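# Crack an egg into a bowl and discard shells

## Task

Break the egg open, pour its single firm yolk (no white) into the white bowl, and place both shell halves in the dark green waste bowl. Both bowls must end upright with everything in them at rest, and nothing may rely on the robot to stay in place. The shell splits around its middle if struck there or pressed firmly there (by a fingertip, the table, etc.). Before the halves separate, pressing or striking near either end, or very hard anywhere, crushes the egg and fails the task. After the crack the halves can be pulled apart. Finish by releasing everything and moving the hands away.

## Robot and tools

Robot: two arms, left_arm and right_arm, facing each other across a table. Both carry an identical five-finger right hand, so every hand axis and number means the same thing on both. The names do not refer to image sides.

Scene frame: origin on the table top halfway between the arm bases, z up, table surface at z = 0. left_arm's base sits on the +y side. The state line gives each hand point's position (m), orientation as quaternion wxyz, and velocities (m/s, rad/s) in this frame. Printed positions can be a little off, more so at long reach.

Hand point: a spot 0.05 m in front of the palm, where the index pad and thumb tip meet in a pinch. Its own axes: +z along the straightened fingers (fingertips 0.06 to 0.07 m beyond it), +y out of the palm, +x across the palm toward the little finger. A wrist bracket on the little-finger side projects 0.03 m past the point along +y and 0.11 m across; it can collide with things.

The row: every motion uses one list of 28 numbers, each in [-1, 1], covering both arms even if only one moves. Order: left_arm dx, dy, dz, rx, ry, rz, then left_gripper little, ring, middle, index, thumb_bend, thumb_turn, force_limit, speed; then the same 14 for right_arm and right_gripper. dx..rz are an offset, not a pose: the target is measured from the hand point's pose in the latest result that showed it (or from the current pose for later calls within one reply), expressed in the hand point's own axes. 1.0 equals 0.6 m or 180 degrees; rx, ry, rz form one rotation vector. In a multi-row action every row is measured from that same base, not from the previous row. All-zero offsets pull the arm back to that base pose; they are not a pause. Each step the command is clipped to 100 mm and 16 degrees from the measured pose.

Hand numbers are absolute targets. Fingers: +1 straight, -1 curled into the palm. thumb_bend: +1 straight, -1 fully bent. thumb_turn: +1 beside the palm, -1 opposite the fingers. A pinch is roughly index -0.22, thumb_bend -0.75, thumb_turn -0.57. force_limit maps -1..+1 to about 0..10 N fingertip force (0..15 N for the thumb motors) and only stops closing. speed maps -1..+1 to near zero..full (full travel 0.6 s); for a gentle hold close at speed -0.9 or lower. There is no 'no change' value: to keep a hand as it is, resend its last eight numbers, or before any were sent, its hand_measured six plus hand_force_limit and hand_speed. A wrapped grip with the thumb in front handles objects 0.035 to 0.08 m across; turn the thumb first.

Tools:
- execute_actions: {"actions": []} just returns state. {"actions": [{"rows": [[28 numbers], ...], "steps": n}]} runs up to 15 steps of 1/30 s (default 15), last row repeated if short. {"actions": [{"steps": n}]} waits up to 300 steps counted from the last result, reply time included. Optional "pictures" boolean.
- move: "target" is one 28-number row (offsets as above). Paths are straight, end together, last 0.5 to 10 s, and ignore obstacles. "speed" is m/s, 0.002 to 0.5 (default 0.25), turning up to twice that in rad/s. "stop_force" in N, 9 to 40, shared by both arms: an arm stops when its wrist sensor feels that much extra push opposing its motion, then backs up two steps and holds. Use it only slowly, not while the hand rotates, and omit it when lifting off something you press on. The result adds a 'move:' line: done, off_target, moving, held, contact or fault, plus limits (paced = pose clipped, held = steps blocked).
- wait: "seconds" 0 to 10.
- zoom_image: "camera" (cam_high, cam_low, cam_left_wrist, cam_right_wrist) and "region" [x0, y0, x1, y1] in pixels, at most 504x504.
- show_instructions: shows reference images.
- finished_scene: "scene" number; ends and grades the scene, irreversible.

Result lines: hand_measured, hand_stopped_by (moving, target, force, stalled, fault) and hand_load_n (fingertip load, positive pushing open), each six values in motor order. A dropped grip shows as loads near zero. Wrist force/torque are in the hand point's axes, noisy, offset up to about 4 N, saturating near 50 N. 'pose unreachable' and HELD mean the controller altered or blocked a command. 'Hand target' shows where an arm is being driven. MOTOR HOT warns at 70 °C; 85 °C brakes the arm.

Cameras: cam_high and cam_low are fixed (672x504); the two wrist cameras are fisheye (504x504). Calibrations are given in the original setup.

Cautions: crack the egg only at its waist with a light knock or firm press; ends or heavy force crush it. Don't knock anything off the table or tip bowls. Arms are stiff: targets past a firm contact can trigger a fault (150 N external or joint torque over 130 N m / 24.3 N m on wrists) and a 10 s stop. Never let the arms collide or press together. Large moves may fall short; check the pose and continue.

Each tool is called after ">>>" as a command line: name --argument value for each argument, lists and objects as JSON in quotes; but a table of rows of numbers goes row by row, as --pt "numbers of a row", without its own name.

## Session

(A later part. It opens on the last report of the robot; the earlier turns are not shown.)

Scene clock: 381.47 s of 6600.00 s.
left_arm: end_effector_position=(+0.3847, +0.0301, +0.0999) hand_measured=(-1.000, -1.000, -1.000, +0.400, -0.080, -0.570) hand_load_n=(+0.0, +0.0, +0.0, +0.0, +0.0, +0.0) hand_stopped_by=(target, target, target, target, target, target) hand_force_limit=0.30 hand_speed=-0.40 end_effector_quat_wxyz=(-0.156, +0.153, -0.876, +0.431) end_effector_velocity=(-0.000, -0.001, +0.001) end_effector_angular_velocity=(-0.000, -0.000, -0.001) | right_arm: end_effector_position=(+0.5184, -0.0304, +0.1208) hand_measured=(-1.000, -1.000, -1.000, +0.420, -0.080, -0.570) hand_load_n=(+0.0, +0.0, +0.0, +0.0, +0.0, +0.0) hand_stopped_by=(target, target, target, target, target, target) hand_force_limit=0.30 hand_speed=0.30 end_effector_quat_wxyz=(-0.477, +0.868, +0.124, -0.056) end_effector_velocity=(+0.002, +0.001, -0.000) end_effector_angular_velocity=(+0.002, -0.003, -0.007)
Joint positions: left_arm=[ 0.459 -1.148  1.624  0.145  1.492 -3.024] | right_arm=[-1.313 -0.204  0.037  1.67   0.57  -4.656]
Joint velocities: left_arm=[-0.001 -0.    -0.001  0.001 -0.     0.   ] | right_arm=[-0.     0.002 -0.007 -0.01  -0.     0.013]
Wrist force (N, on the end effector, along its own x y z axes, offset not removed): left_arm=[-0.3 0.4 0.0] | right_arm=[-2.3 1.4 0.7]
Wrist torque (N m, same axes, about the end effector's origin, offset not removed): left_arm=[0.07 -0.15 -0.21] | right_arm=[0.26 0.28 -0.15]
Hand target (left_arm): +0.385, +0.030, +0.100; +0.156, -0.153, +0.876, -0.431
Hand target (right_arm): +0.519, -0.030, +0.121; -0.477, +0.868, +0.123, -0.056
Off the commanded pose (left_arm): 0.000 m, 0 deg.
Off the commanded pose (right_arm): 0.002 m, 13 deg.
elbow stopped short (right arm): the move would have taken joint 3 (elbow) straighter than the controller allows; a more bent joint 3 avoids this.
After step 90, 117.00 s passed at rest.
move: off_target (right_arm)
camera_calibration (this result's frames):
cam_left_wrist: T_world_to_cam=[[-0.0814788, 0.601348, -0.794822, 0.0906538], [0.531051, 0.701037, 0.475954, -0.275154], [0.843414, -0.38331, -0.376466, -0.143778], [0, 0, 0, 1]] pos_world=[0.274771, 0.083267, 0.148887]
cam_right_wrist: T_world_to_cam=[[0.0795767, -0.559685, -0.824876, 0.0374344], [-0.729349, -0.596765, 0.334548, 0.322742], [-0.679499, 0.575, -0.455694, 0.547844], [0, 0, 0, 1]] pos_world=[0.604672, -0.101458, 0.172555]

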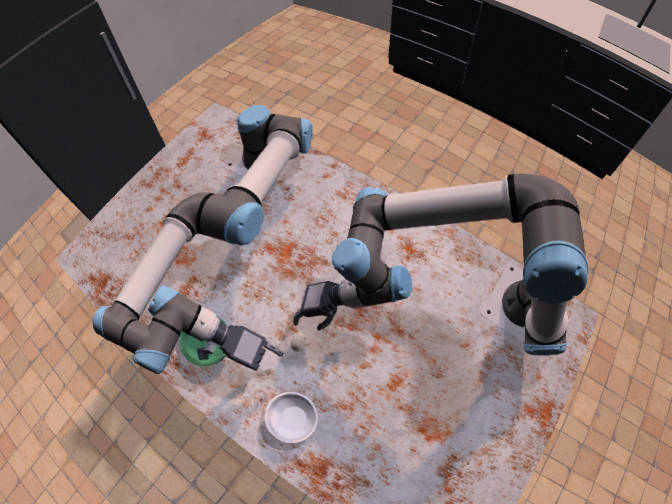

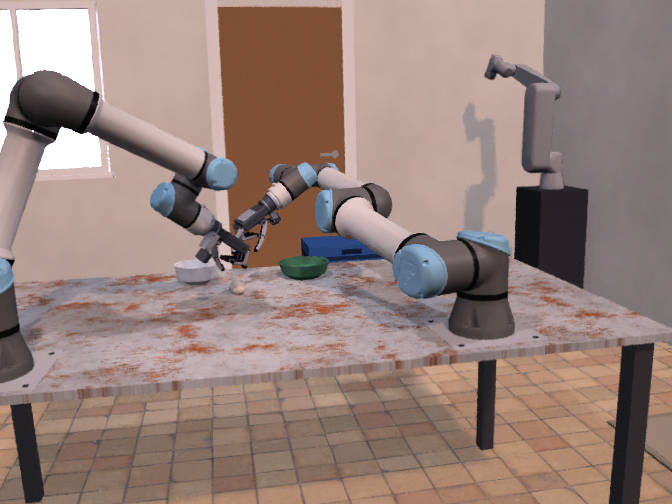

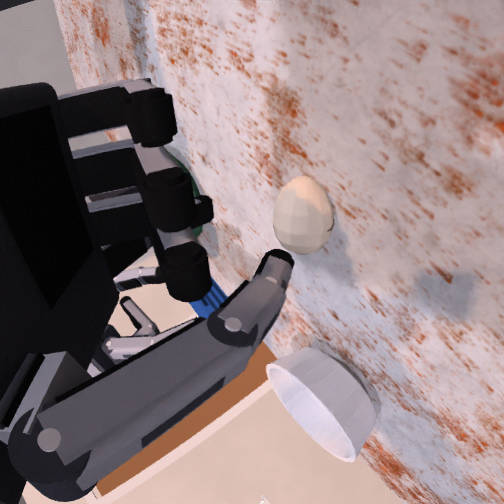

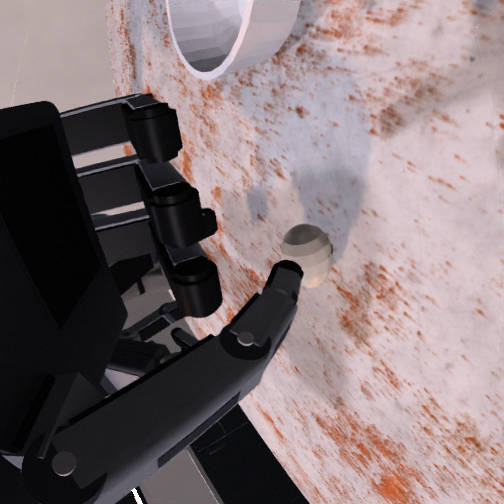

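>>> zoom_image --camera "cam_left_wrist" --region '[250, 160, 360, 270]'

>>> zoom_image --camera "cam_right_wrist" --region '[250, 200, 360, 310]'

Region (250, 160, 360, 270) of cam_left_wrist's 504x504 image, scaled by 4.582, with more detail than that image has.

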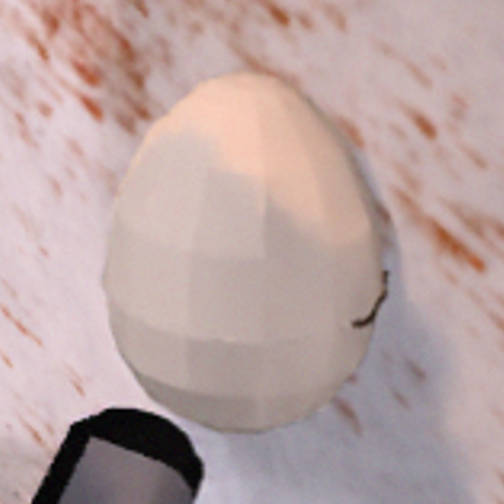

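Region (250, 200, 360, 310) of cam_right_wrist's 504x504 image, scaled by 4.582, with more detail than that image has.

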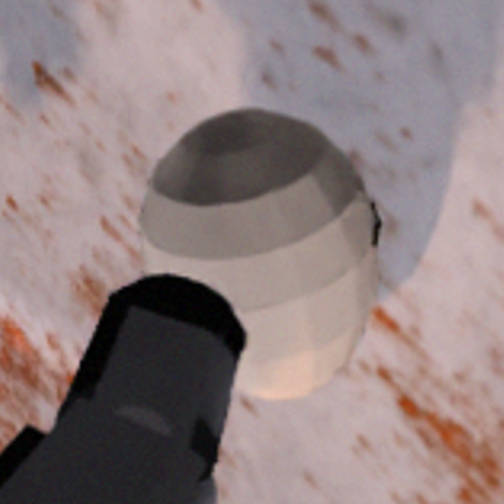

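>>> move --target '[-0.0388,0.0673,0.1025,0,0,0,-1,-1,-1,0.40,-0.08,-0.57,0.3,-0.4,-0.2025,0.0598,-0.0992,-0.0219,-0.0673,0.0159,-1,-1,-1,0.42,-0.08,-0.57,0.3,0.3]' --speed 0.12

Scene clock: 457.40 s of 6600.00 s.
left_arm: end_effector_position=(+0.4253, +0.0195, +0.0352) hand_measured=(-1.000, -1.000, -1.000, +0.400, -0.080, -0.570) hand_load_n=(+0.0, +0.0, +0.0, +0.0, +0.0, +0.0) hand_stopped_by=(target, target, target, target, target, target) hand_force_limit=0.30 hand_speed=-0.40 end_effector_quat_wxyz=(-0.156, +0.153, -0.876, +0.431) end_effector_velocity=(-0.000, -0.001, -0.001) end_effector_angular_velocity=(-0.000, +0.000, -0.001) | right_arm: end_effector_position=(+0.4198, -0.1300, +0.1200) hand_measured=(-1.000, -1.000, -1.000, +0.420, -0.080, -0.570) hand_load_n=(+0.0, +0.0, +0.0, +0.0, +0.0, +0.0) hand_stopped_by=(target, target, target, target, target, target) hand_force_limit=0.30 hand_speed=0.30 end_effector_quat_wxyz=(-0.429, +0.876, +0.153, -0.155) end_effector_velocity=(-0.001, -0.001, -0.001) end_effector_angular_velocity=(-0.001, +0.002, -0.000)
Joint positions: left_arm=[ 0.525 -0.998  1.575  0.042  1.546 -2.986] | right_arm=[-1.385 -0.603  0.944  1.61   0.678 -5.012]
Joint velocities: left_arm=[-0.001  0.001 -0.001 -0.001  0.001 -0.   ] | right_arm=[-0.001 -0.002  0.007 -0.001  0.001 -0.001]
Wrist force (N, on the end effector, along its own x y z axes, offset not removed): left_arm=[-1.2 1.2 -0.3] | right_arm=[-1.6 1.2 0.8]
Wrist torque (N m, same axes, about the end effector's origin, offset not removed): left_arm=[0.18 -0.08 -0.13] | right_arm=[0.26 0.14 -0.11]
Hand target (left_arm): +0.425, +0.020, +0.035; +0.156, -0.153, +0.876, -0.431
Hand target (right_arm): +0.420, -0.130, +0.120; -0.429, +0.876, +0.153, -0.155
Off the commanded pose (left_arm): 0.000 m, 0 deg.
Off the commanded pose (right_arm): 0.000 m, 0 deg.
After step 90, 71.30 s passed at rest.
move: done
camera_calibration (this result's frames):
cam_left_wrist: T_world_to_cam=[[-0.0814353, 0.601329, -0.794841, 0.0487949], [0.531024, 0.701049, 0.475966, -0.258468], [0.843435, -0.383319, -0.37641, -0.206437], [0, 0, 0, 1]] pos_world=[0.315342, 0.0727257, 0.084101]
cam_right_wrist: T_world_to_cam=[[0.0650633, -0.637748, -0.767492, -0.0220929], [-0.581264, -0.649388, 0.490334, 0.103985], [-0.81111, 0.414212, -0.412951, 0.566984], [0, 0, 0, 1]] pos_world=[0.521766, -0.181415, 0.166193]

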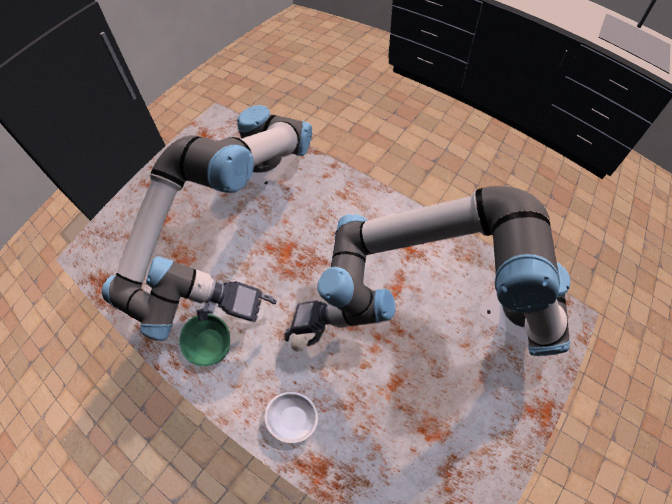

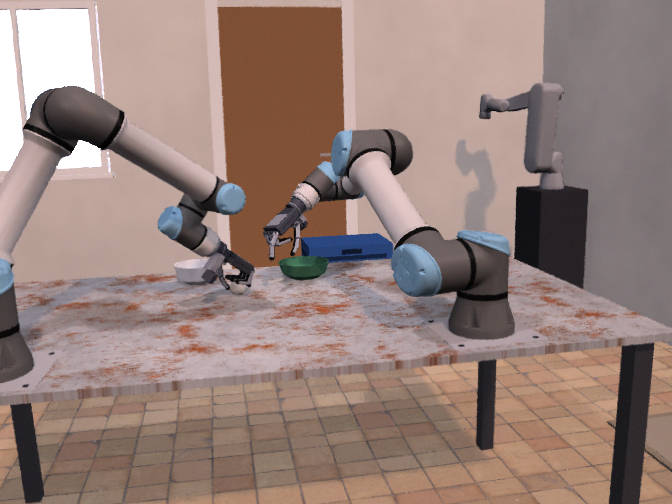

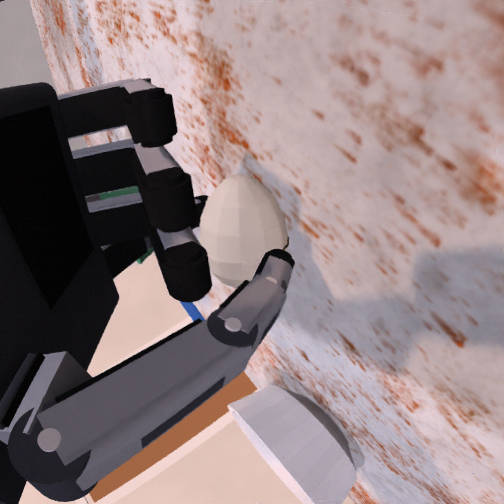

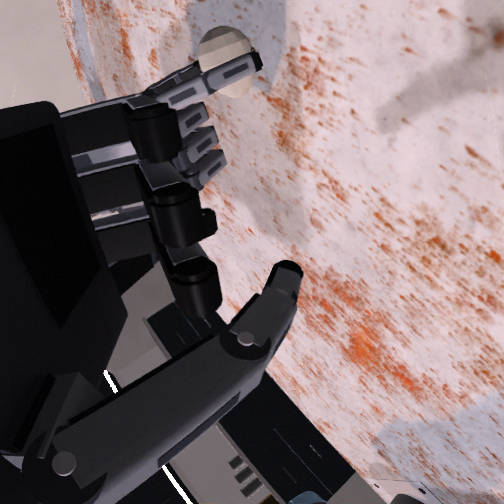

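>>> zoom_image --camera "cam_left_wrist" --region '[170, 150, 330, 310]'

Region (170, 150, 330, 310) of cam_left_wrist's 504x504 image, scaled by 3.150, with more detail than that image has.

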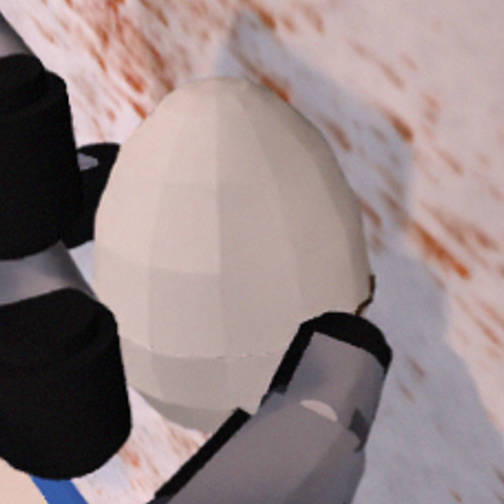

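>>> execute_actions --actions '[{"rows":[[0.0067,0,0,0,0,0,-1,-1,-1,0.40,-0.08,-0.57,0.0,-0.8,0,0,0,0,0,0,-1,-1,-1,0.42,-0.08,-0.57,0.3,0.3],[0.0067,0,0,0,0,0,-1,-1,-1,0.40,-0.08,-0.57,0.0,-0.8,0,0,0,0,0,0,-1,-1,-1,0.42,-0.08,-0.57,0.3,0.3],[0.0067,0,0,0,0,0,-1,-1,-1,0.40,-0.08,-0.57,0.0,-0.8,0,0,0,0,0,0,-1,-1,-1,0.42,-0.08,-0.57,0.3,0.3],[0.0067,0,0,0,0,0,-1,-1,-1,0.40,-0.08,-0.57,0.0,-0.8,0,0,0,0,0,0,-1,-1,-1,0.42,-0.08,-0.57,0.3,0.3],[0.0067,0,0,0,0,0,-1,-1,-1,0.0,-0.6,-0.57,0.0,-0.8,0,0,0,0,0,0,-1,-1,-1,0.42,-0.08,-0.57,0.3,0.3]],"steps":15}]' --pictures false

>>> wait --seconds 1.0

Scene clock: 476.37 s of 6600.00 s.
left_arm: end_effector_position=(+0.4217, +0.0179, +0.0346) hand_measured=(-1.000, -1.000, -1.000, +0.312, -0.136, -0.570) hand_load_n=(+0.0, +0.0, +0.0, +0.0, +0.0, +0.0) hand_stopped_by=(target, target, target, moving, moving, target) hand_force_limit=0.00 hand_speed=-0.80 end_effector_quat_wxyz=(-0.156, +0.153, -0.876, +0.431) end_effector_velocity=(-0.000, +0.000, +0.000) end_effector_angular_velocity=(+0.000, +0.000, +0.000) | right_arm: end_effector_position=(+0.4199, -0.1301, +0.1200) hand_measured=(-1.000, -1.000, -1.000, +0.420, -0.080, -0.570) hand_load_n=(+0.0, +0.0, +0.0, +0.0, +0.0, +0.0) hand_stopped_by=(target, target, target, target, target, target) hand_force_limit=0.30 hand_speed=0.30 end_effector_quat_wxyz=(-0.429, +0.876, +0.153, -0.155) end_effector_velocity=(-0.000, -0.000, -0.001) end_effector_angular_velocity=(-0.001, +0.003, -0.000)
Joint positions: left_arm=[ 0.517 -1.     1.58   0.039  1.539 -2.99 ] | right_arm=[-1.385 -0.603  0.944  1.61   0.678 -5.012]
Joint velocities: left_arm=[-0.    -0.     0.     0.001 -0.    -0.001] | right_arm=[-0.     0.002  0.     0.     0.     0.   ]
Wrist force (N, on the end effector, along its own x y z axes, offset not removed): left_arm=[-1.0 -0.6 -0.5] | right_arm=[-1.9 0.8 0.4]
Wrist torque (N m, same axes, about the end effector's origin, offset not removed): left_arm=[-0.13 -0.01 -0.16] | right_arm=[0.25 0.16 -0.18]
Hand target (left_arm): +0.422, +0.018, +0.035; +0.156, -0.153, +0.876, -0.431
Hand target (right_arm): +0.420, -0.130, +0.120; -0.429, +0.876, +0.153, -0.155
Off the commanded pose (left_arm): 0.000 m, 0 deg.
Off the commanded pose (right_arm): 0.000 m, 0 deg.
Steps of this call (steps 1 to 90: nothing new was sent; then 15.47 s passed at rest; steps 91 to 105: all 15 steps of this action). Readings (end_effector_position | what the end effector reports):
91: left_arm (+0.4253, +0.0195, +0.0351) | right_arm (+0.4198, -0.1301, +0.1200) | left_arm hand_measured=(-1.000, -1.000, -1.000, +0.400, -0.080, -0.570) hand_load_n=(+0.0, +0.0, +0.0, +0.0, +0.0, +0.0) hand_stopped_by=(target, target, target, target, target, target) hand_force_limit=0.00 hand_speed=-0.80 | right_arm hand_measured=(-1.000, -1.000, -1.000, +0.420, -0.080, -0.570) hand_load_n=(+0.0, +0.0, +0.0, +0.0, +0.0, +0.0) hand_stopped_by=(target, target, target, target, target, target) hand_force_limit=0.30 hand_speed=0.30
92: left_arm (+0.4248, +0.0192, +0.0350) | right_arm (+0.4198, -0.1301, +0.1200) | left_arm hand_measured=(-1.000, -1.000, -1.000, +0.400, -0.080, -0.570) hand_load_n=(+0.0, +0.0, +0.0, +0.0, +0.0, +0.0) hand_stopped_by=(target, target, target, target, target, target) hand_force_limit=0.00 hand_speed=-0.80 | right_arm hand_measured=(-1.000, -1.000, -1.000, +0.420, -0.080, -0.570) hand_load_n=(+0.0, +0.0, +0.0, +0.0, +0.0, +0.0) hand_stopped_by=(target, target, target, target, target, target) hand_force_limit=0.30 hand_speed=0.30
94: left_arm (+0.4233, +0.0186, +0.0348) | right_arm (+0.4198, -0.1301, +0.1200) | left_arm hand_measured=(-1.000, -1.000, -1.000, +0.400, -0.080, -0.570) hand_load_n=(+0.0, +0.0, +0.0, +0.0, +0.0, +0.0) hand_stopped_by=(target, target, target, target, target, target) hand_force_limit=0.00 hand_speed=-0.80 | right_arm hand_measured=(-1.000, -1.000, -1.000, +0.420, -0.080, -0.570) hand_load_n=(+0.0, +0.0, +0.0, +0.0, +0.0, +0.0) hand_stopped_by=(target, target, target, target, target, target) hand_force_limit=0.30 hand_speed=0.30
98: left_arm (+0.4220, +0.0181, +0.0346) | right_arm (+0.4199, -0.1301, +0.1200) | left_arm hand_measured=(-1.000, -1.000, -1.000, +0.390, -0.086, -0.570) hand_load_n=(+0.0, +0.0, +0.0, +0.0, +0.0, +0.0) hand_stopped_by=(target, target, target, moving, moving, target) hand_force_limit=0.00 hand_speed=-0.80 | right_arm hand_measured=(-1.000, -1.000, -1.000, +0.420, -0.080, -0.570) hand_load_n=(+0.0, +0.0, +0.0, +0.0, +0.0, +0.0) hand_stopped_by=(target, target, target, target, target, target) hand_force_limit=0.30 hand_speed=0.30
105: the state above

Scene clock: 477.37 s of 6600.00 s.
left_arm: end_effector_position=(+0.4216, +0.0179, +0.0346) hand_measured=(-1.000, -1.000, -1.000, +0.226, -0.214, -0.570) hand_load_n=(+0.0, +0.0, +0.0, +9.0, +7.5, -0.5) hand_stopped_by=(target, target, target, force, force, target) hand_force_limit=0.00 hand_speed=-0.80 end_effector_quat_wxyz=(-0.156, +0.153, -0.876, +0.431) end_effector_velocity=(+0.000, +0.001, -0.000) end_effector_angular_velocity=(+0.001, -0.001, -0.000) | right_arm: end_effector_position=(+0.4198, -0.1300, +0.1199) hand_measured=(-1.000, -1.000, -1.000, +0.420, -0.080, -0.570) hand_load_n=(+0.0, +0.0, +0.0, +0.0, +0.0, +0.0) hand_stopped_by=(target, target, target, target, target, target) hand_force_limit=0.30 hand_speed=0.30 end_effector_quat_wxyz=(-0.429, +0.876, +0.153, -0.155) end_effector_velocity=(-0.000, -0.000, +0.000) end_effector_angular_velocity=(+0.000, -0.001, +0.000)
Joint positions: left_arm=[ 0.517 -1.     1.58   0.039  1.539 -2.99 ] | right_arm=[-1.385 -0.603  0.944  1.61   0.678 -5.012]
Joint velocities: left_arm=[ 0.001 -0.     0.001  0.     0.     0.001] | right_arm=[ 0.    -0.001  0.    -0.     0.    -0.   ]
Wrist force (N, on the end effector, along its own x y z axes, offset not removed): left_arm=[-0.6 0.0 2.0] | right_arm=[-2.4 2.3 1.2]
Wrist torque (N m, same axes, about the end effector's origin, offset not removed): left_arm=[-0.11 -0.05 -0.14] | right_arm=[0.43 0.22 -0.14]
Hand target (left_arm): +0.422, +0.018, +0.035; +0.156, -0.153, +0.876, -0.431
Hand target (right_arm): +0.420, -0.130, +0.120; -0.429, +0.876, +0.153, -0.155
Off the commanded pose (left_arm): 0.000 m, 0 deg.
Off the commanded pose (right_arm): 0.000 m, 0 deg.
Steps of this call (steps 1 to 30: nothing new was sent). Readings (end_effector_position | what the end effector reports):
1: left_arm (+0.4217, +0.0179, +0.0346) | right_arm (+0.4199, -0.1301, +0.1200) | left_arm hand_measured=(-1.000, -1.000, -1.000, +0.302, -0.142, -0.570) hand_load_n=(+0.0, +0.0, +0.0, +0.5, +0.0, +0.0) hand_stopped_by=(target, target, target, moving, moving, target) hand_force_limit=0.00 hand_speed=-0.80 | right_arm hand_measured=(-1.000, -1.000, -1.000, +0.420, -0.080, -0.570) hand_load_n=(+0.0, +0.0, +0.0, +0.0, +0.0, +0.0) hand_stopped_by=(target, target, target, target, target, target) hand_force_limit=0.30 hand_speed=0.30
2: left_arm (+0.4217, +0.0179, +0.0346) | right_arm (+0.4199, -0.1301, +0.1200) | left_arm hand_measured=(-1.000, -1.000, -1.000, +0.290, -0.150, -0.570) hand_load_n=(+0.0, +0.0, +0.0, +0.0, +0.0, +0.0) hand_stopped_by=(target, target, target, moving, moving, target) hand_force_limit=0.00 hand_speed=-0.80 | right_arm hand_measured=(-1.000, -1.000, -1.000, +0.420, -0.080, -0.570) hand_load_n=(+0.0, +0.0, +0.0, +0.0, +0.0, +0.0) hand_stopped_by=(target, target, target, target, target, target) hand_force_limit=0.30 hand_speed=0.30
4: left_arm (+0.4216, +0.0179, +0.0346) | right_arm (+0.4199, -0.1301, +0.1200) | left_arm hand_measured=(-1.000, -1.000, -1.000, +0.268, -0.164, -0.570) hand_load_n=(+0.0, +0.0, +0.0, +0.0, +0.0, +0.0) hand_stopped_by=(target, target, target, moving, moving, target) hand_force_limit=0.00 hand_speed=-0.80 | right_arm hand_measured=(-1.000, -1.000, -1.000, +0.420, -0.080, -0.570) hand_load_n=(+0.0, +0.0, +0.0, +0.0, +0.0, +0.0) hand_stopped_by=(target, target, target, target, target, target) hand_force_limit=0.30 hand_speed=0.30
8: left_arm (+0.4216, +0.0179, +0.0346) | right_arm (+0.4199, -0.1301, +0.1199) | left_arm hand_measured=(-1.000, -1.000, -1.000, +0.224, -0.186, -0.570) hand_load_n=(+0.0, +0.0, +0.0, +7.0, +5.5, -0.5) hand_stopped_by=(target, target, target, force, moving, target) hand_force_limit=0.00 hand_speed=-0.80 | right_arm hand_measured=(-1.000, -1.000, -1.000, +0.420, -0.080, -0.570) hand_load_n=(+0.0, +0.0, +0.0, +0.0, +0.0, +0.0) hand_stopped_by=(target, target, target, target, target, target) hand_force_limit=0.30 hand_speed=0.30
30: the state above
camera_calibration (this result's frames):
cam_left_wrist: T_world_to_cam=[[-0.08144, 0.601329, -0.79484, 0.0490222], [0.531027, 0.701049, 0.475963, -0.255128], [0.843432, -0.383319, -0.376415, -0.204204], [0, 0, 0, 1]] pos_world=[0.311704, 0.0711038, 0.0835311]
cam_right_wrist: T_world_to_cam=[[0.0650884, -0.637792, -0.767453, -0.0221305], [-0.581256, -0.649372, 0.490364, 0.103975], [-0.811113, 0.41417, -0.412987, 0.566987], [0, 0, 0, 1]] pos_world=[0.521767, -0.181425, 0.166189]

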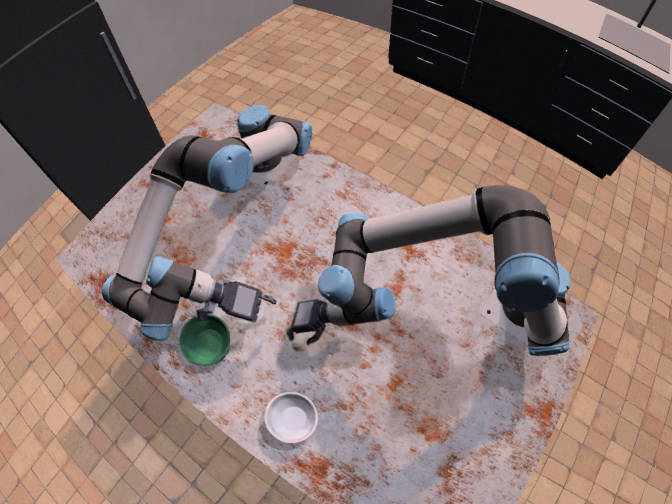

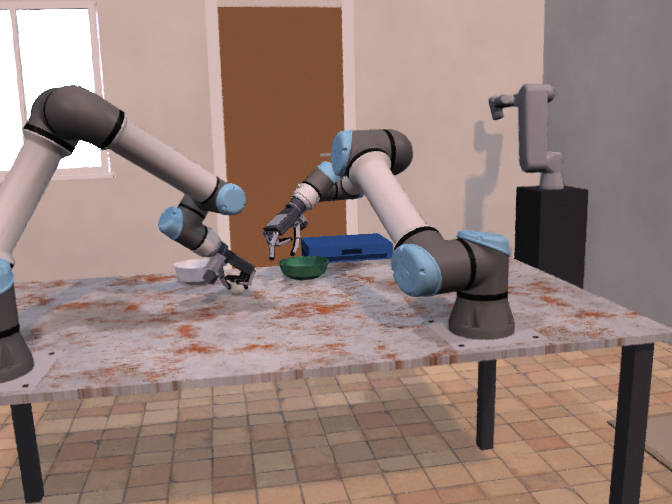

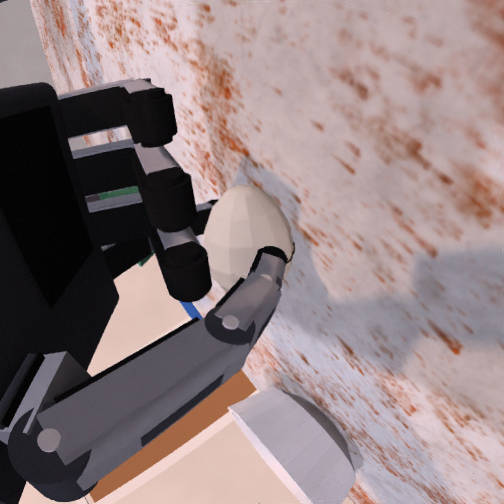

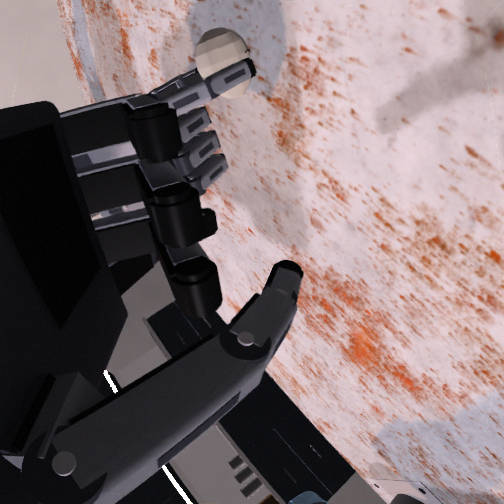

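>>> move --target '[0.1155,-0.0133,-0.0095,0,0,0,-1,-1,-1,0.0,-0.6,-0.57,0.0,-0.8,0.0764,-0.0851,0.0990,0,0,0,-1,-1,-1,0.42,-0.08,-0.57,0.3,0.3]' --speed 0.08

Scene clock: 495.07 s of 6600.00 s.
left_arm: end_effector_position=(+0.3577, -0.0107, +0.0345) hand_measured=(-1.000, -1.000, -1.000, +0.226, -0.214, -0.570) hand_load_n=(+0.0, +0.0, +0.0, +9.0, +7.5, -0.5) hand_stopped_by=(target, target, target, force, force, target) hand_force_limit=0.00 hand_speed=-0.80 end_effector_quat_wxyz=(-0.156, +0.153, -0.876, +0.431) end_effector_velocity=(-0.000, +0.000, -0.000) end_effector_angular_velocity=(+0.003, -0.001, -0.000) | right_arm: end_effector_position=(+0.4304, -0.0399, +0.1200) hand_measured=(-1.000, -1.000, -1.000, +0.420, -0.080, -0.570) hand_load_n=(+0.0, +0.0, +0.0, +0.0, +0.0, +0.0) hand_stopped_by=(target, target, target, target, target, target) hand_force_limit=0.30 hand_speed=0.30 end_effector_quat_wxyz=(-0.430, +0.876, +0.153, -0.155) end_effector_velocity=(+0.001, +0.001, -0.001) end_effector_angular_velocity=(-0.004, +0.000, +0.003)
Joint positions: left_arm=[ 0.374 -1.034  1.639  0.022  1.424 -3.074] | right_arm=[-1.258 -0.419  0.542  1.67   0.64  -4.813]
Joint velocities: left_arm=[-0.001 -0.     0.     0.002 -0.002  0.001] | right_arm=[ 0.002  0.01  -0.019  0.01   0.004  0.   ]
Wrist force (N, on the end effector, along its own x y z axes, offset not removed): left_arm=[1.1 -0.7 -0.1] | right_arm=[-1.5 0.9 -0.1]
Wrist torque (N m, same axes, about the end effector's origin, offset not removed): left_arm=[-0.12 -0.38 -0.22] | right_arm=[0.29 0.10 -0.20]
Hand target (left_arm): +0.358, -0.011, +0.034; +0.156, -0.153, +0.876, -0.431
Hand target (right_arm): +0.431, -0.040, +0.120; -0.429, +0.876, +0.153, -0.155
Off the commanded pose (left_arm): 0.000 m, 0 deg.
Off the commanded pose (right_arm): 0.000 m, 0 deg.
After step 90, 13.17 s passed at rest.
move: done
camera_calibration (this result's frames):
cam_left_wrist: T_world_to_cam=[[-0.0815231, 0.601353, -0.794814, 0.0609261], [0.531083, 0.701032, 0.475925, -0.201161], [0.843389, -0.383313, -0.376518, -0.161276], [0, 0, 0, 1]] pos_world=[0.247818, 0.0425629, 0.0834391]
cam_right_wrist: T_world_to_cam=[[0.064944, -0.637447, -0.767752, 0.0347645], [-0.581553, -0.649394, 0.489983, 0.168796], [-0.810912, 0.414667, -0.412884, 0.538198], [0, 0, 0, 1]] pos_world=[0.532337, -0.0913973, 0.166196]

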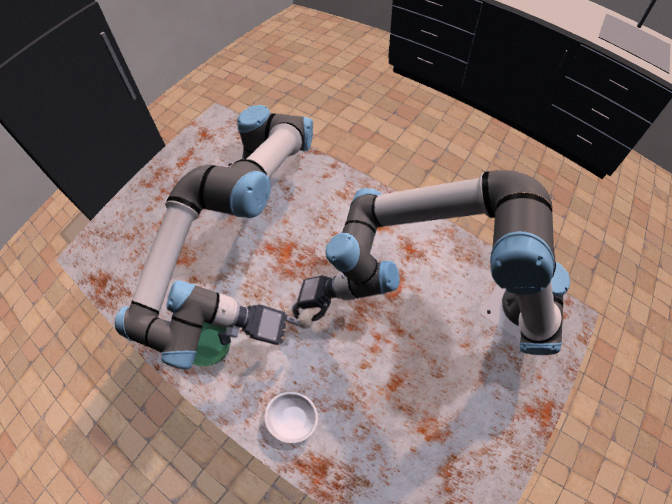

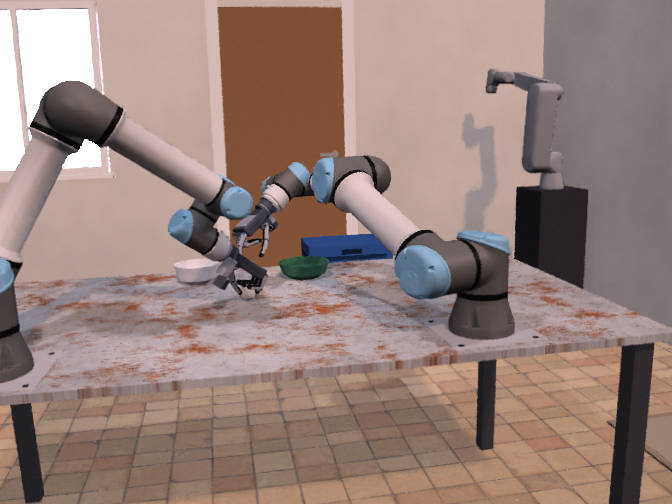

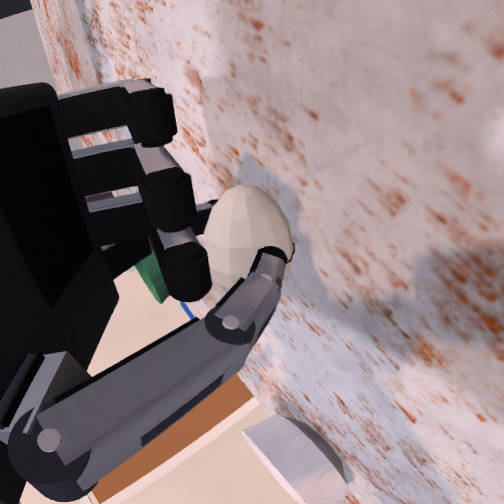

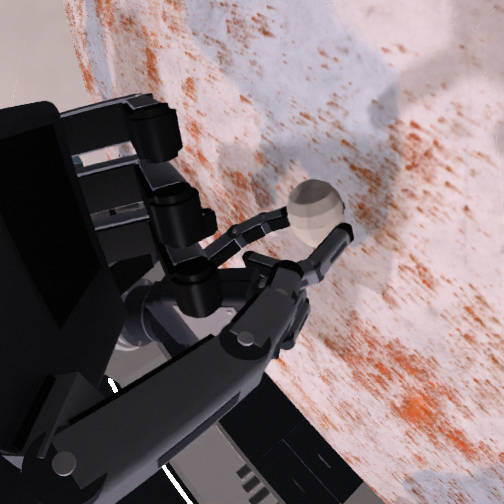

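>>> zoom_image --camera "cam_right_wrist" --region '[260, 160, 380, 280]'

Region (260, 160, 380, 280) of cam_right_wrist's 504x504 image, scaled by 4.200, with more detail than that image has.

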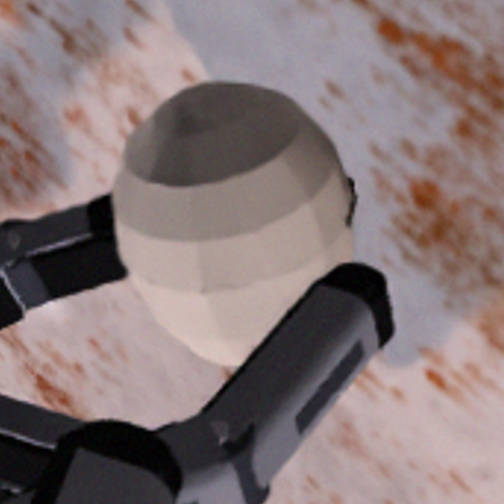

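>>> zoom_image --camera "cam_left_wrist" --region '[180, 160, 320, 300]'

Region (180, 160, 320, 300) of cam_left_wrist's 504x504 image, scaled by 3.600, with more detail than that image has.

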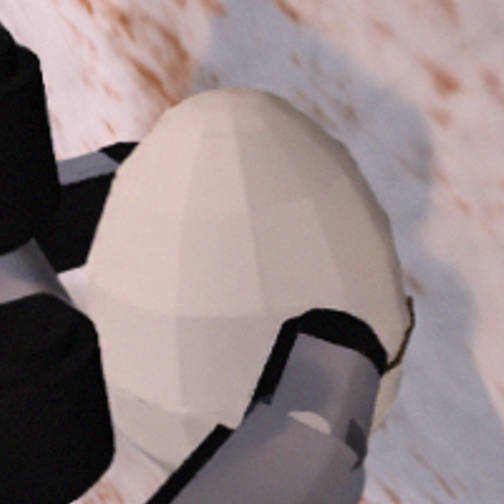

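>>> move --target '[0.0099,-0.0011,-0.0008,0,0,0,-1,-1,-1,0.38,-0.10,-0.57,0.3,-0.2,-0.0306,0.0342,0.0891,0,0,0,-1,-1,-1,0.42,-0.08,-0.57,0.3,0.3]' --speed 0.08

Scene clock: 541.27 s of 6600.00 s.
left_arm: end_effector_position=(+0.3523, -0.0131, +0.0345) hand_measured=(-1.000, -1.000, -1.000, +0.380, -0.100, -0.570) hand_load_n=(+0.0, +0.0, +0.0, +0.0, +0.0, +0.0) hand_stopped_by=(target, target, target, target, target, target) hand_force_limit=0.30 hand_speed=-0.20 end_effector_quat_wxyz=(-0.156, +0.153, -0.876, +0.431) end_effector_velocity=(+0.001, -0.000, +0.001) end_effector_angular_velocity=(-0.002, -0.001, +0.001) | right_arm: end_effector_position=(+0.3951, -0.0216, +0.0750) hand_measured=(-1.000, -1.000, -1.000, +0.420, -0.080, -0.570) hand_load_n=(+0.0, +0.0, +0.0, +0.0, +0.0, +0.0) hand_stopped_by=(target, target, target, target, target, target) hand_force_limit=0.30 hand_speed=0.30 end_effector_quat_wxyz=(-0.430, +0.876, +0.153, -0.155) end_effector_velocity=(-0.000, +0.000, -0.000) end_effector_angular_velocity=(+0.001, -0.002, -0.001)
Joint positions: left_arm=[ 0.362 -1.036  1.643  0.021  1.414 -3.081] | right_arm=[-1.213 -0.463  0.73   1.465  0.632 -4.739]
Joint velocities: left_arm=[ 0.001 -0.    -0.001 -0.002 -0.     0.   ] | right_arm=[ 0.001 -0.002  0.004 -0.006 -0.     0.003]
Wrist force (N, on the end effector, along its own x y z axes, offset not removed): left_arm=[1.0 -0.6 0.0] | right_arm=[-2.3 1.3 0.4]
Wrist torque (N m, same axes, about the end effector's origin, offset not removed): left_arm=[-0.01 -0.34 -0.07] | right_arm=[0.29 0.28 -0.24]
Hand target (left_arm): +0.352, -0.013, +0.034; +0.156, -0.153, +0.876, -0.431
Hand target (right_arm): +0.395, -0.022, +0.075; -0.430, +0.876, +0.153, -0.155
Off the commanded pose (left_arm): 0.000 m, 0 deg.
Off the commanded pose (right_arm): 0.000 m, 0 deg.
After step 90, 42.03 s passed at rest.
move: done
camera_calibration (this result's frames):
cam_left_wrist: T_world_to_cam=[[-0.0815306, 0.601355, -0.794811, 0.0619214], [0.531087, 0.701031, 0.475923, -0.196531], [0.843386, -0.383312, -0.376527, -0.157604], [0, 0, 0, 1]] pos_world=[0.242344, 0.0401261, 0.0834072]
cam_right_wrist: T_world_to_cam=[[0.0649493, -0.637465, -0.767737, 0.0142323], [-0.581535, -0.649393, 0.490005, 0.18217], [-0.810925, 0.414641, -0.412886, 0.483388], [0, 0, 0, 1]] pos_world=[0.497005, -0.0730595, 0.121246]

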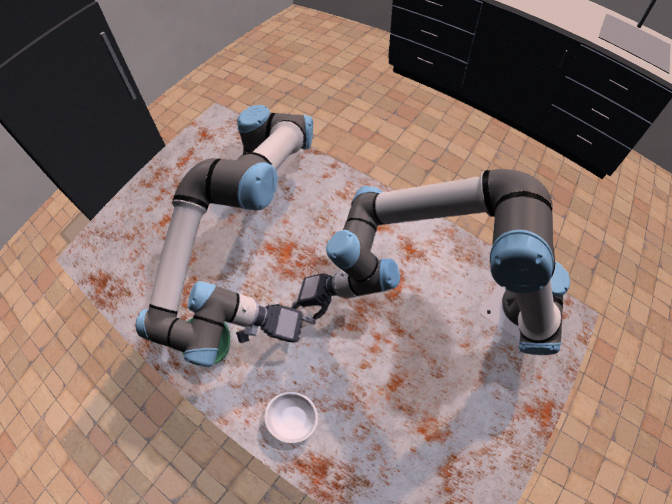

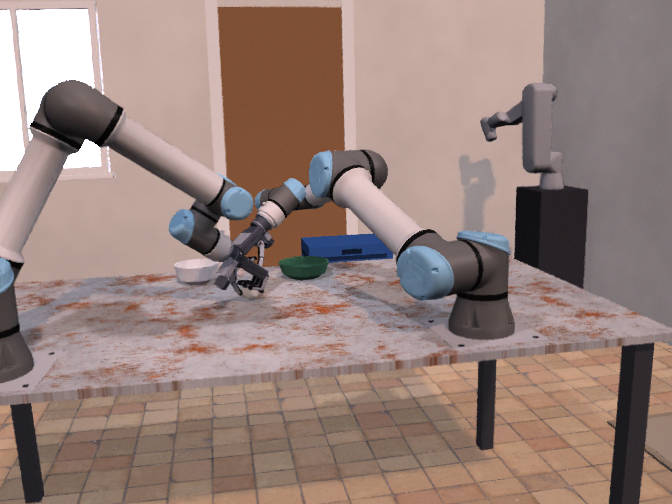

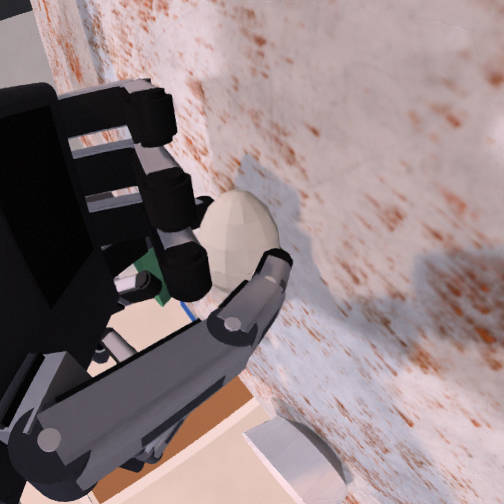

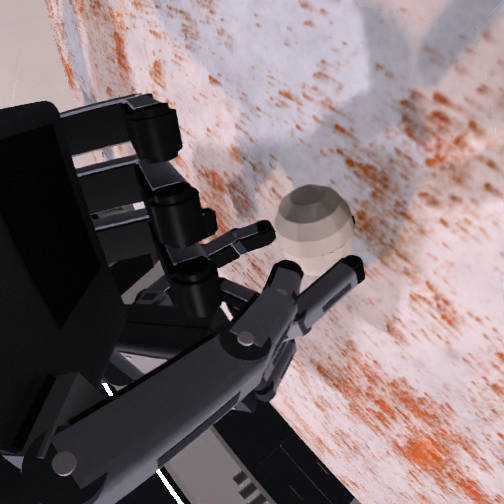

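>>> zoom_image --camera "cam_right_wrist" --region '[250, 170, 380, 300]'

Region (250, 170, 380, 300) of cam_right_wrist's 504x504 image, scaled by 3.877, with more detail than that image has.

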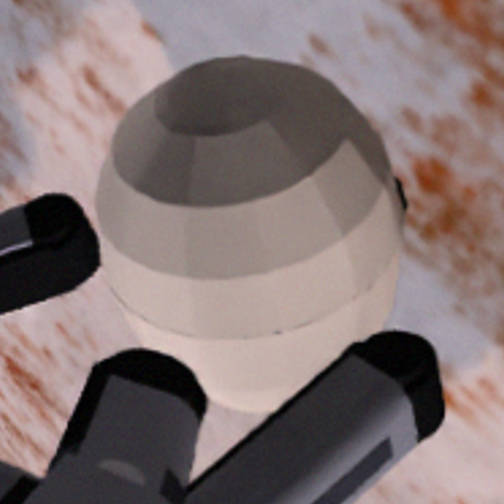

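>>> execute_actions --actions '[{"rows":[[0,0,0,0,0,0,-1,-1,-1,0.0,-0.6,-0.57,0.0,-0.8,0,0,0,0,0,0,-1,-1,-1,0.42,-0.08,-0.57,0.3,0.3]],"steps":15}]' --pictures false

>>> move --target '[0,0,0,0,0,0,-1,-1,-1,0.0,-0.6,-0.57,0.0,-0.8,-0.0058,0.0334,0.0243,0,0,0,-1,-1,-1,0.42,-0.08,-0.57,0.3,0.3]' --speed 0.03

Scene clock: 562.13 s of 6600.00 s.
left_arm: end_effector_position=(+0.3523, -0.0131, +0.0345) hand_measured=(-1.000, -1.000, -1.000, +0.248, -0.184, -0.570) hand_load_n=(+0.0, +0.0, +0.0, +0.0, +0.0, +0.0) hand_stopped_by=(target, target, target, moving, moving, target) hand_force_limit=0.00 hand_speed=-0.80 end_effector_quat_wxyz=(-0.156, +0.153, -0.876, +0.431) end_effector_velocity=(+0.000, -0.001, +0.000) end_effector_angular_velocity=(-0.003, -0.001, -0.000) | right_arm: end_effector_position=(+0.3951, -0.0216, +0.0751) hand_measured=(-1.000, -1.000, -1.000, +0.420, -0.080, -0.570) hand_load_n=(+0.0, +0.0, +0.0, +0.0, +0.0, +0.0) hand_stopped_by=(target, target, target, target, target, target) hand_force_limit=0.30 hand_speed=0.30 end_effector_quat_wxyz=(-0.430, +0.876, +0.153, -0.155) end_effector_velocity=(+0.000, +0.000, +0.000) end_effector_angular_velocity=(+0.000, -0.001, +0.000)
Joint positions: left_arm=[ 0.362 -1.036  1.643  0.021  1.414 -3.081] | right_arm=[-1.213 -0.463  0.73   1.465  0.632 -4.739]
Joint velocities: left_arm=[-0.    -0.    -0.    -0.003 -0.     0.   ] | right_arm=[ 0.     0.    -0.001  0.     0.    -0.001]
Wrist force (N, on the end effector, along its own x y z axes, offset not removed): left_arm=[1.4 -0.9 0.7] | right_arm=[-2.7 0.5 -0.1]
Wrist torque (N m, same axes, about the end effector's origin, offset not removed): left_arm=[-0.09 -0.44 -0.04] | right_arm=[0.21 0.28 -0.25]
Hand target (left_arm): +0.352, -0.013, +0.034; +0.156, -0.153, +0.876, -0.431
Hand target (right_arm): +0.395, -0.022, +0.075; -0.430, +0.876, +0.153, -0.155
Off the commanded pose (left_arm): 0.000 m, 0 deg.
Off the commanded pose (right_arm): 0.000 m, 0 deg.
Steps of this call (steps 1 to 90: nothing new was sent; then 17.37 s passed at rest; steps 91 to 105: all 15 steps of this action). Readings (end_effector_position | what the end effector reports):
91: left_arm (+0.3523, -0.0131, +0.0345) | right_arm (+0.3950, -0.0216, +0.0749) | left_arm hand_measured=(-1.000, -1.000, -1.000, +0.380, -0.100, -0.570) hand_load_n=(+0.0, +0.0, +0.0, +0.0, +0.0, +0.0) hand_stopped_by=(target, target, target, moving, moving, target) hand_force_limit=0.00 hand_speed=-0.80 | right_arm hand_measured=(-1.000, -1.000, -1.000, +0.420, -0.080, -0.570) hand_load_n=(+0.0, +0.0, +0.0, +0.0, +0.0, +0.0) hand_stopped_by=(target, target, target, target, target, target) hand_force_limit=0.30 hand_speed=0.30
92: left_arm (+0.3523, -0.0131, +0.0345) | right_arm (+0.3950, -0.0216, +0.0749) | left_arm hand_measured=(-1.000, -1.000, -1.000, +0.380, -0.100, -0.570) hand_load_n=(+0.0, +0.0, +0.0, +0.0, +0.0, +0.0) hand_stopped_by=(target, target, target, moving, moving, target) hand_force_limit=0.00 hand_speed=-0.80 | right_arm hand_measured=(-1.000, -1.000, -1.000, +0.420, -0.080, -0.570) hand_load_n=(+0.0, +0.0, +0.0, +0.0, +0.0, +0.0) hand_stopped_by=(target, target, target, target, target, target) hand_force_limit=0.30 hand_speed=0.30
94: left_arm (+0.3523, -0.0131, +0.0345) | right_arm (+0.3950, -0.0216, +0.0750) | left_arm hand_measured=(-1.000, -1.000, -1.000, +0.370, -0.106, -0.570) hand_load_n=(+0.0, +0.0, +0.0, +0.5, +0.0, +0.0) hand_stopped_by=(target, target, target, moving, moving, target) hand_force_limit=0.00 hand_speed=-0.80 | right_arm hand_measured=(-1.000, -1.000, -1.000, +0.420, -0.080, -0.570) hand_load_n=(+0.0, +0.0, +0.0, +0.0, +0.0, +0.0) hand_stopped_by=(target, target, target, target, target, target) hand_force_limit=0.30 hand_speed=0.30
98: left_arm (+0.3523, -0.0131, +0.0345) | right_arm (+0.3950, -0.0216, +0.0750) | left_arm hand_measured=(-1.000, -1.000, -1.000, +0.326, -0.134, -0.570) hand_load_n=(+0.0, +0.0, +0.0, +0.0, +0.0, +0.0) hand_stopped_by=(target, target, target, moving, moving, target) hand_force_limit=0.00 hand_speed=-0.80 | right_arm hand_measured=(-1.000, -1.000, -1.000, +0.420, -0.080, -0.570) hand_load_n=(+0.0, +0.0, +0.0, +0.0, +0.0, +0.0) hand_stopped_by=(target, target, target, target, target, target) hand_force_limit=0.30 hand_speed=0.30
105: the state above

Scene clock: 563.77 s of 6600.00 s.
left_arm: end_effector_position=(+0.3523, -0.0131, +0.0345) hand_measured=(-1.000, -1.000, -1.000, +0.194, -0.248, -0.570) hand_load_n=(+0.0, +0.0, +0.0, +9.5, +7.5, -0.5) hand_stopped_by=(target, target, target, force, force, target) hand_force_limit=0.00 hand_speed=-0.80 end_effector_quat_wxyz=(-0.156, +0.153, -0.876, +0.431) end_effector_velocity=(+0.001, +0.001, +0.000) end_effector_angular_velocity=(-0.000, -0.000, +0.001) | right_arm: end_effector_position=(+0.3888, -0.0243, +0.0511) hand_measured=(-1.000, -1.000, -1.000, +0.420, -0.080, -0.570) hand_load_n=(+0.0, +0.0, +0.0, +0.0, +0.0, +0.0) hand_stopped_by=(target, target, target, target, target, target) hand_force_limit=0.30 hand_speed=0.30 end_effector_quat_wxyz=(-0.430, +0.876, +0.153, -0.155) end_effector_velocity=(-0.001, -0.000, -0.002) end_effector_angular_velocity=(-0.001, +0.001, -0.000)
Joint positions: left_arm=[ 0.362 -1.036  1.643  0.021  1.414 -3.081] | right_arm=[-1.213 -0.461  0.791  1.403  0.632 -4.739]
Joint velocities: left_arm=[ 0.002 -0.    -0.    -0.     0.     0.   ] | right_arm=[-0.     0.001  0.004 -0.004  0.     0.   ]
Wrist force (N, on the end effector, along its own x y z axes, offset not removed): left_arm=[0.6 -0.1 1.2] | right_arm=[-2.4 1.9 0.3]
Wrist torque (N m, same axes, about the end effector's origin, offset not removed): left_arm=[0.02 -0.20 0.02] | right_arm=[0.45 0.31 -0.26]
Hand target (left_arm): +0.352, -0.013, +0.034; +0.156, -0.153, +0.876, -0.431
Hand target (right_arm): +0.389, -0.024, +0.051; -0.430, +0.876, +0.153, -0.155
Off the commanded pose (left_arm): 0.000 m, 0 deg.
Off the commanded pose (right_arm): 0.000 m, 0 deg.
move: done
camera_calibration (this result's frames):
cam_left_wrist: T_world_to_cam=[[-0.0815272, 0.601346, -0.794818, 0.0619254], [0.531085, 0.701036, 0.475917, -0.196522], [0.843387, -0.383316, -0.376519, -0.1576], [0, 0, 0, 1]] pos_world=[0.242336, 0.0401199, 0.0834081]
cam_right_wrist: T_world_to_cam=[[0.0650924, -0.63739, -0.767787, -0.00550808], [-0.581447, -0.649533, 0.489925, 0.188421], [-0.810976, 0.414537, -0.412888, 0.469551], [0, 0, 0, 1]] pos_world=[0.49071, -0.0757714, 0.0973308]

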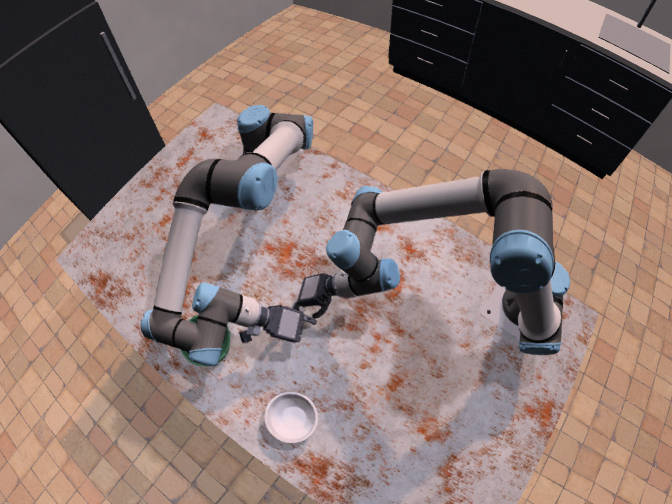

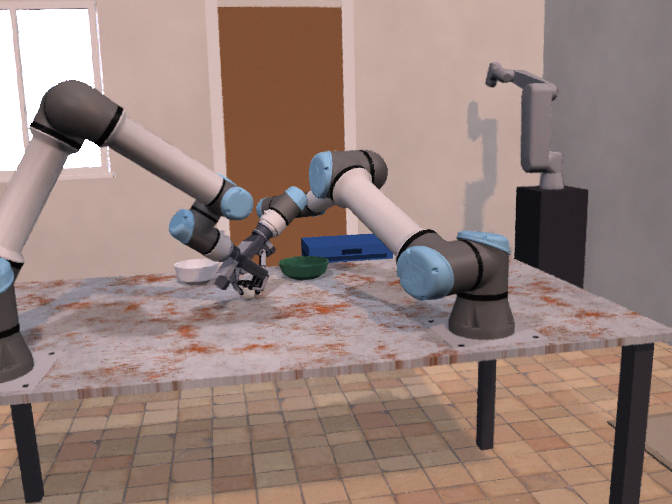

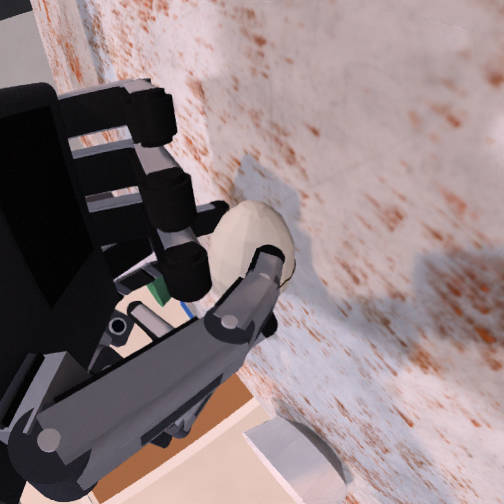

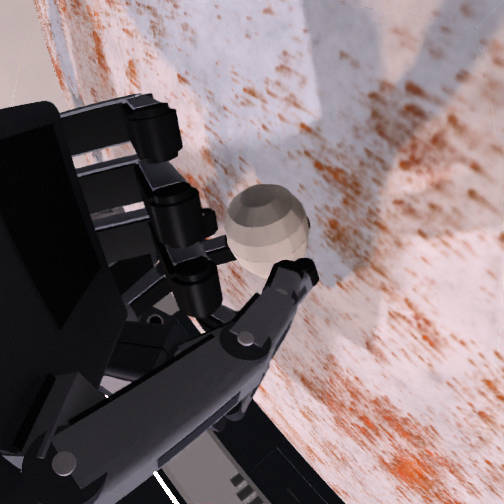

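>>> zoom_image --camera "cam_right_wrist" --region '[190, 160, 340, 310]'

>>> zoom_image --camera "cam_left_wrist" --region '[180, 170, 320, 310]'

Region (190, 160, 340, 310) of cam_right_wrist's 504x504 image, scaled by 3.360, with more detail than that image has.

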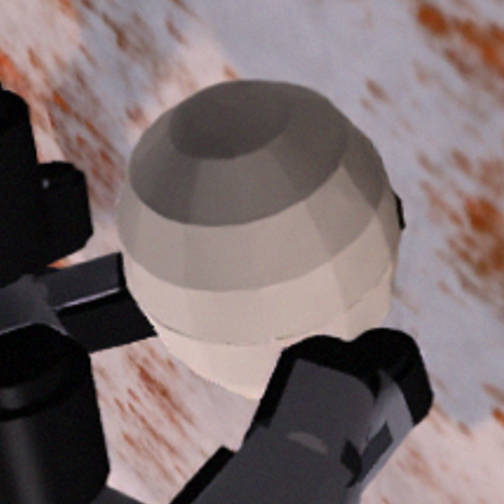

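Region (180, 170, 320, 310) of cam_left_wrist's 504x504 image, scaled by 3.600, with more detail than that image has.

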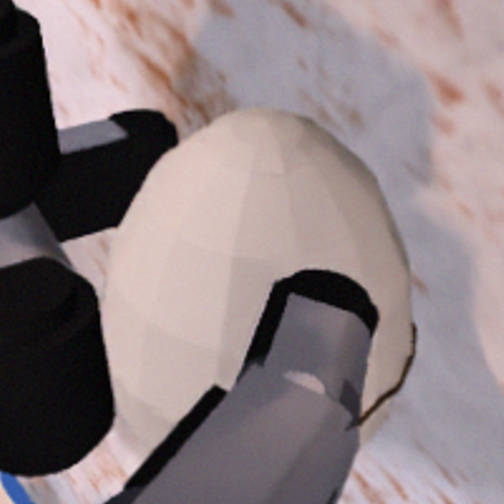

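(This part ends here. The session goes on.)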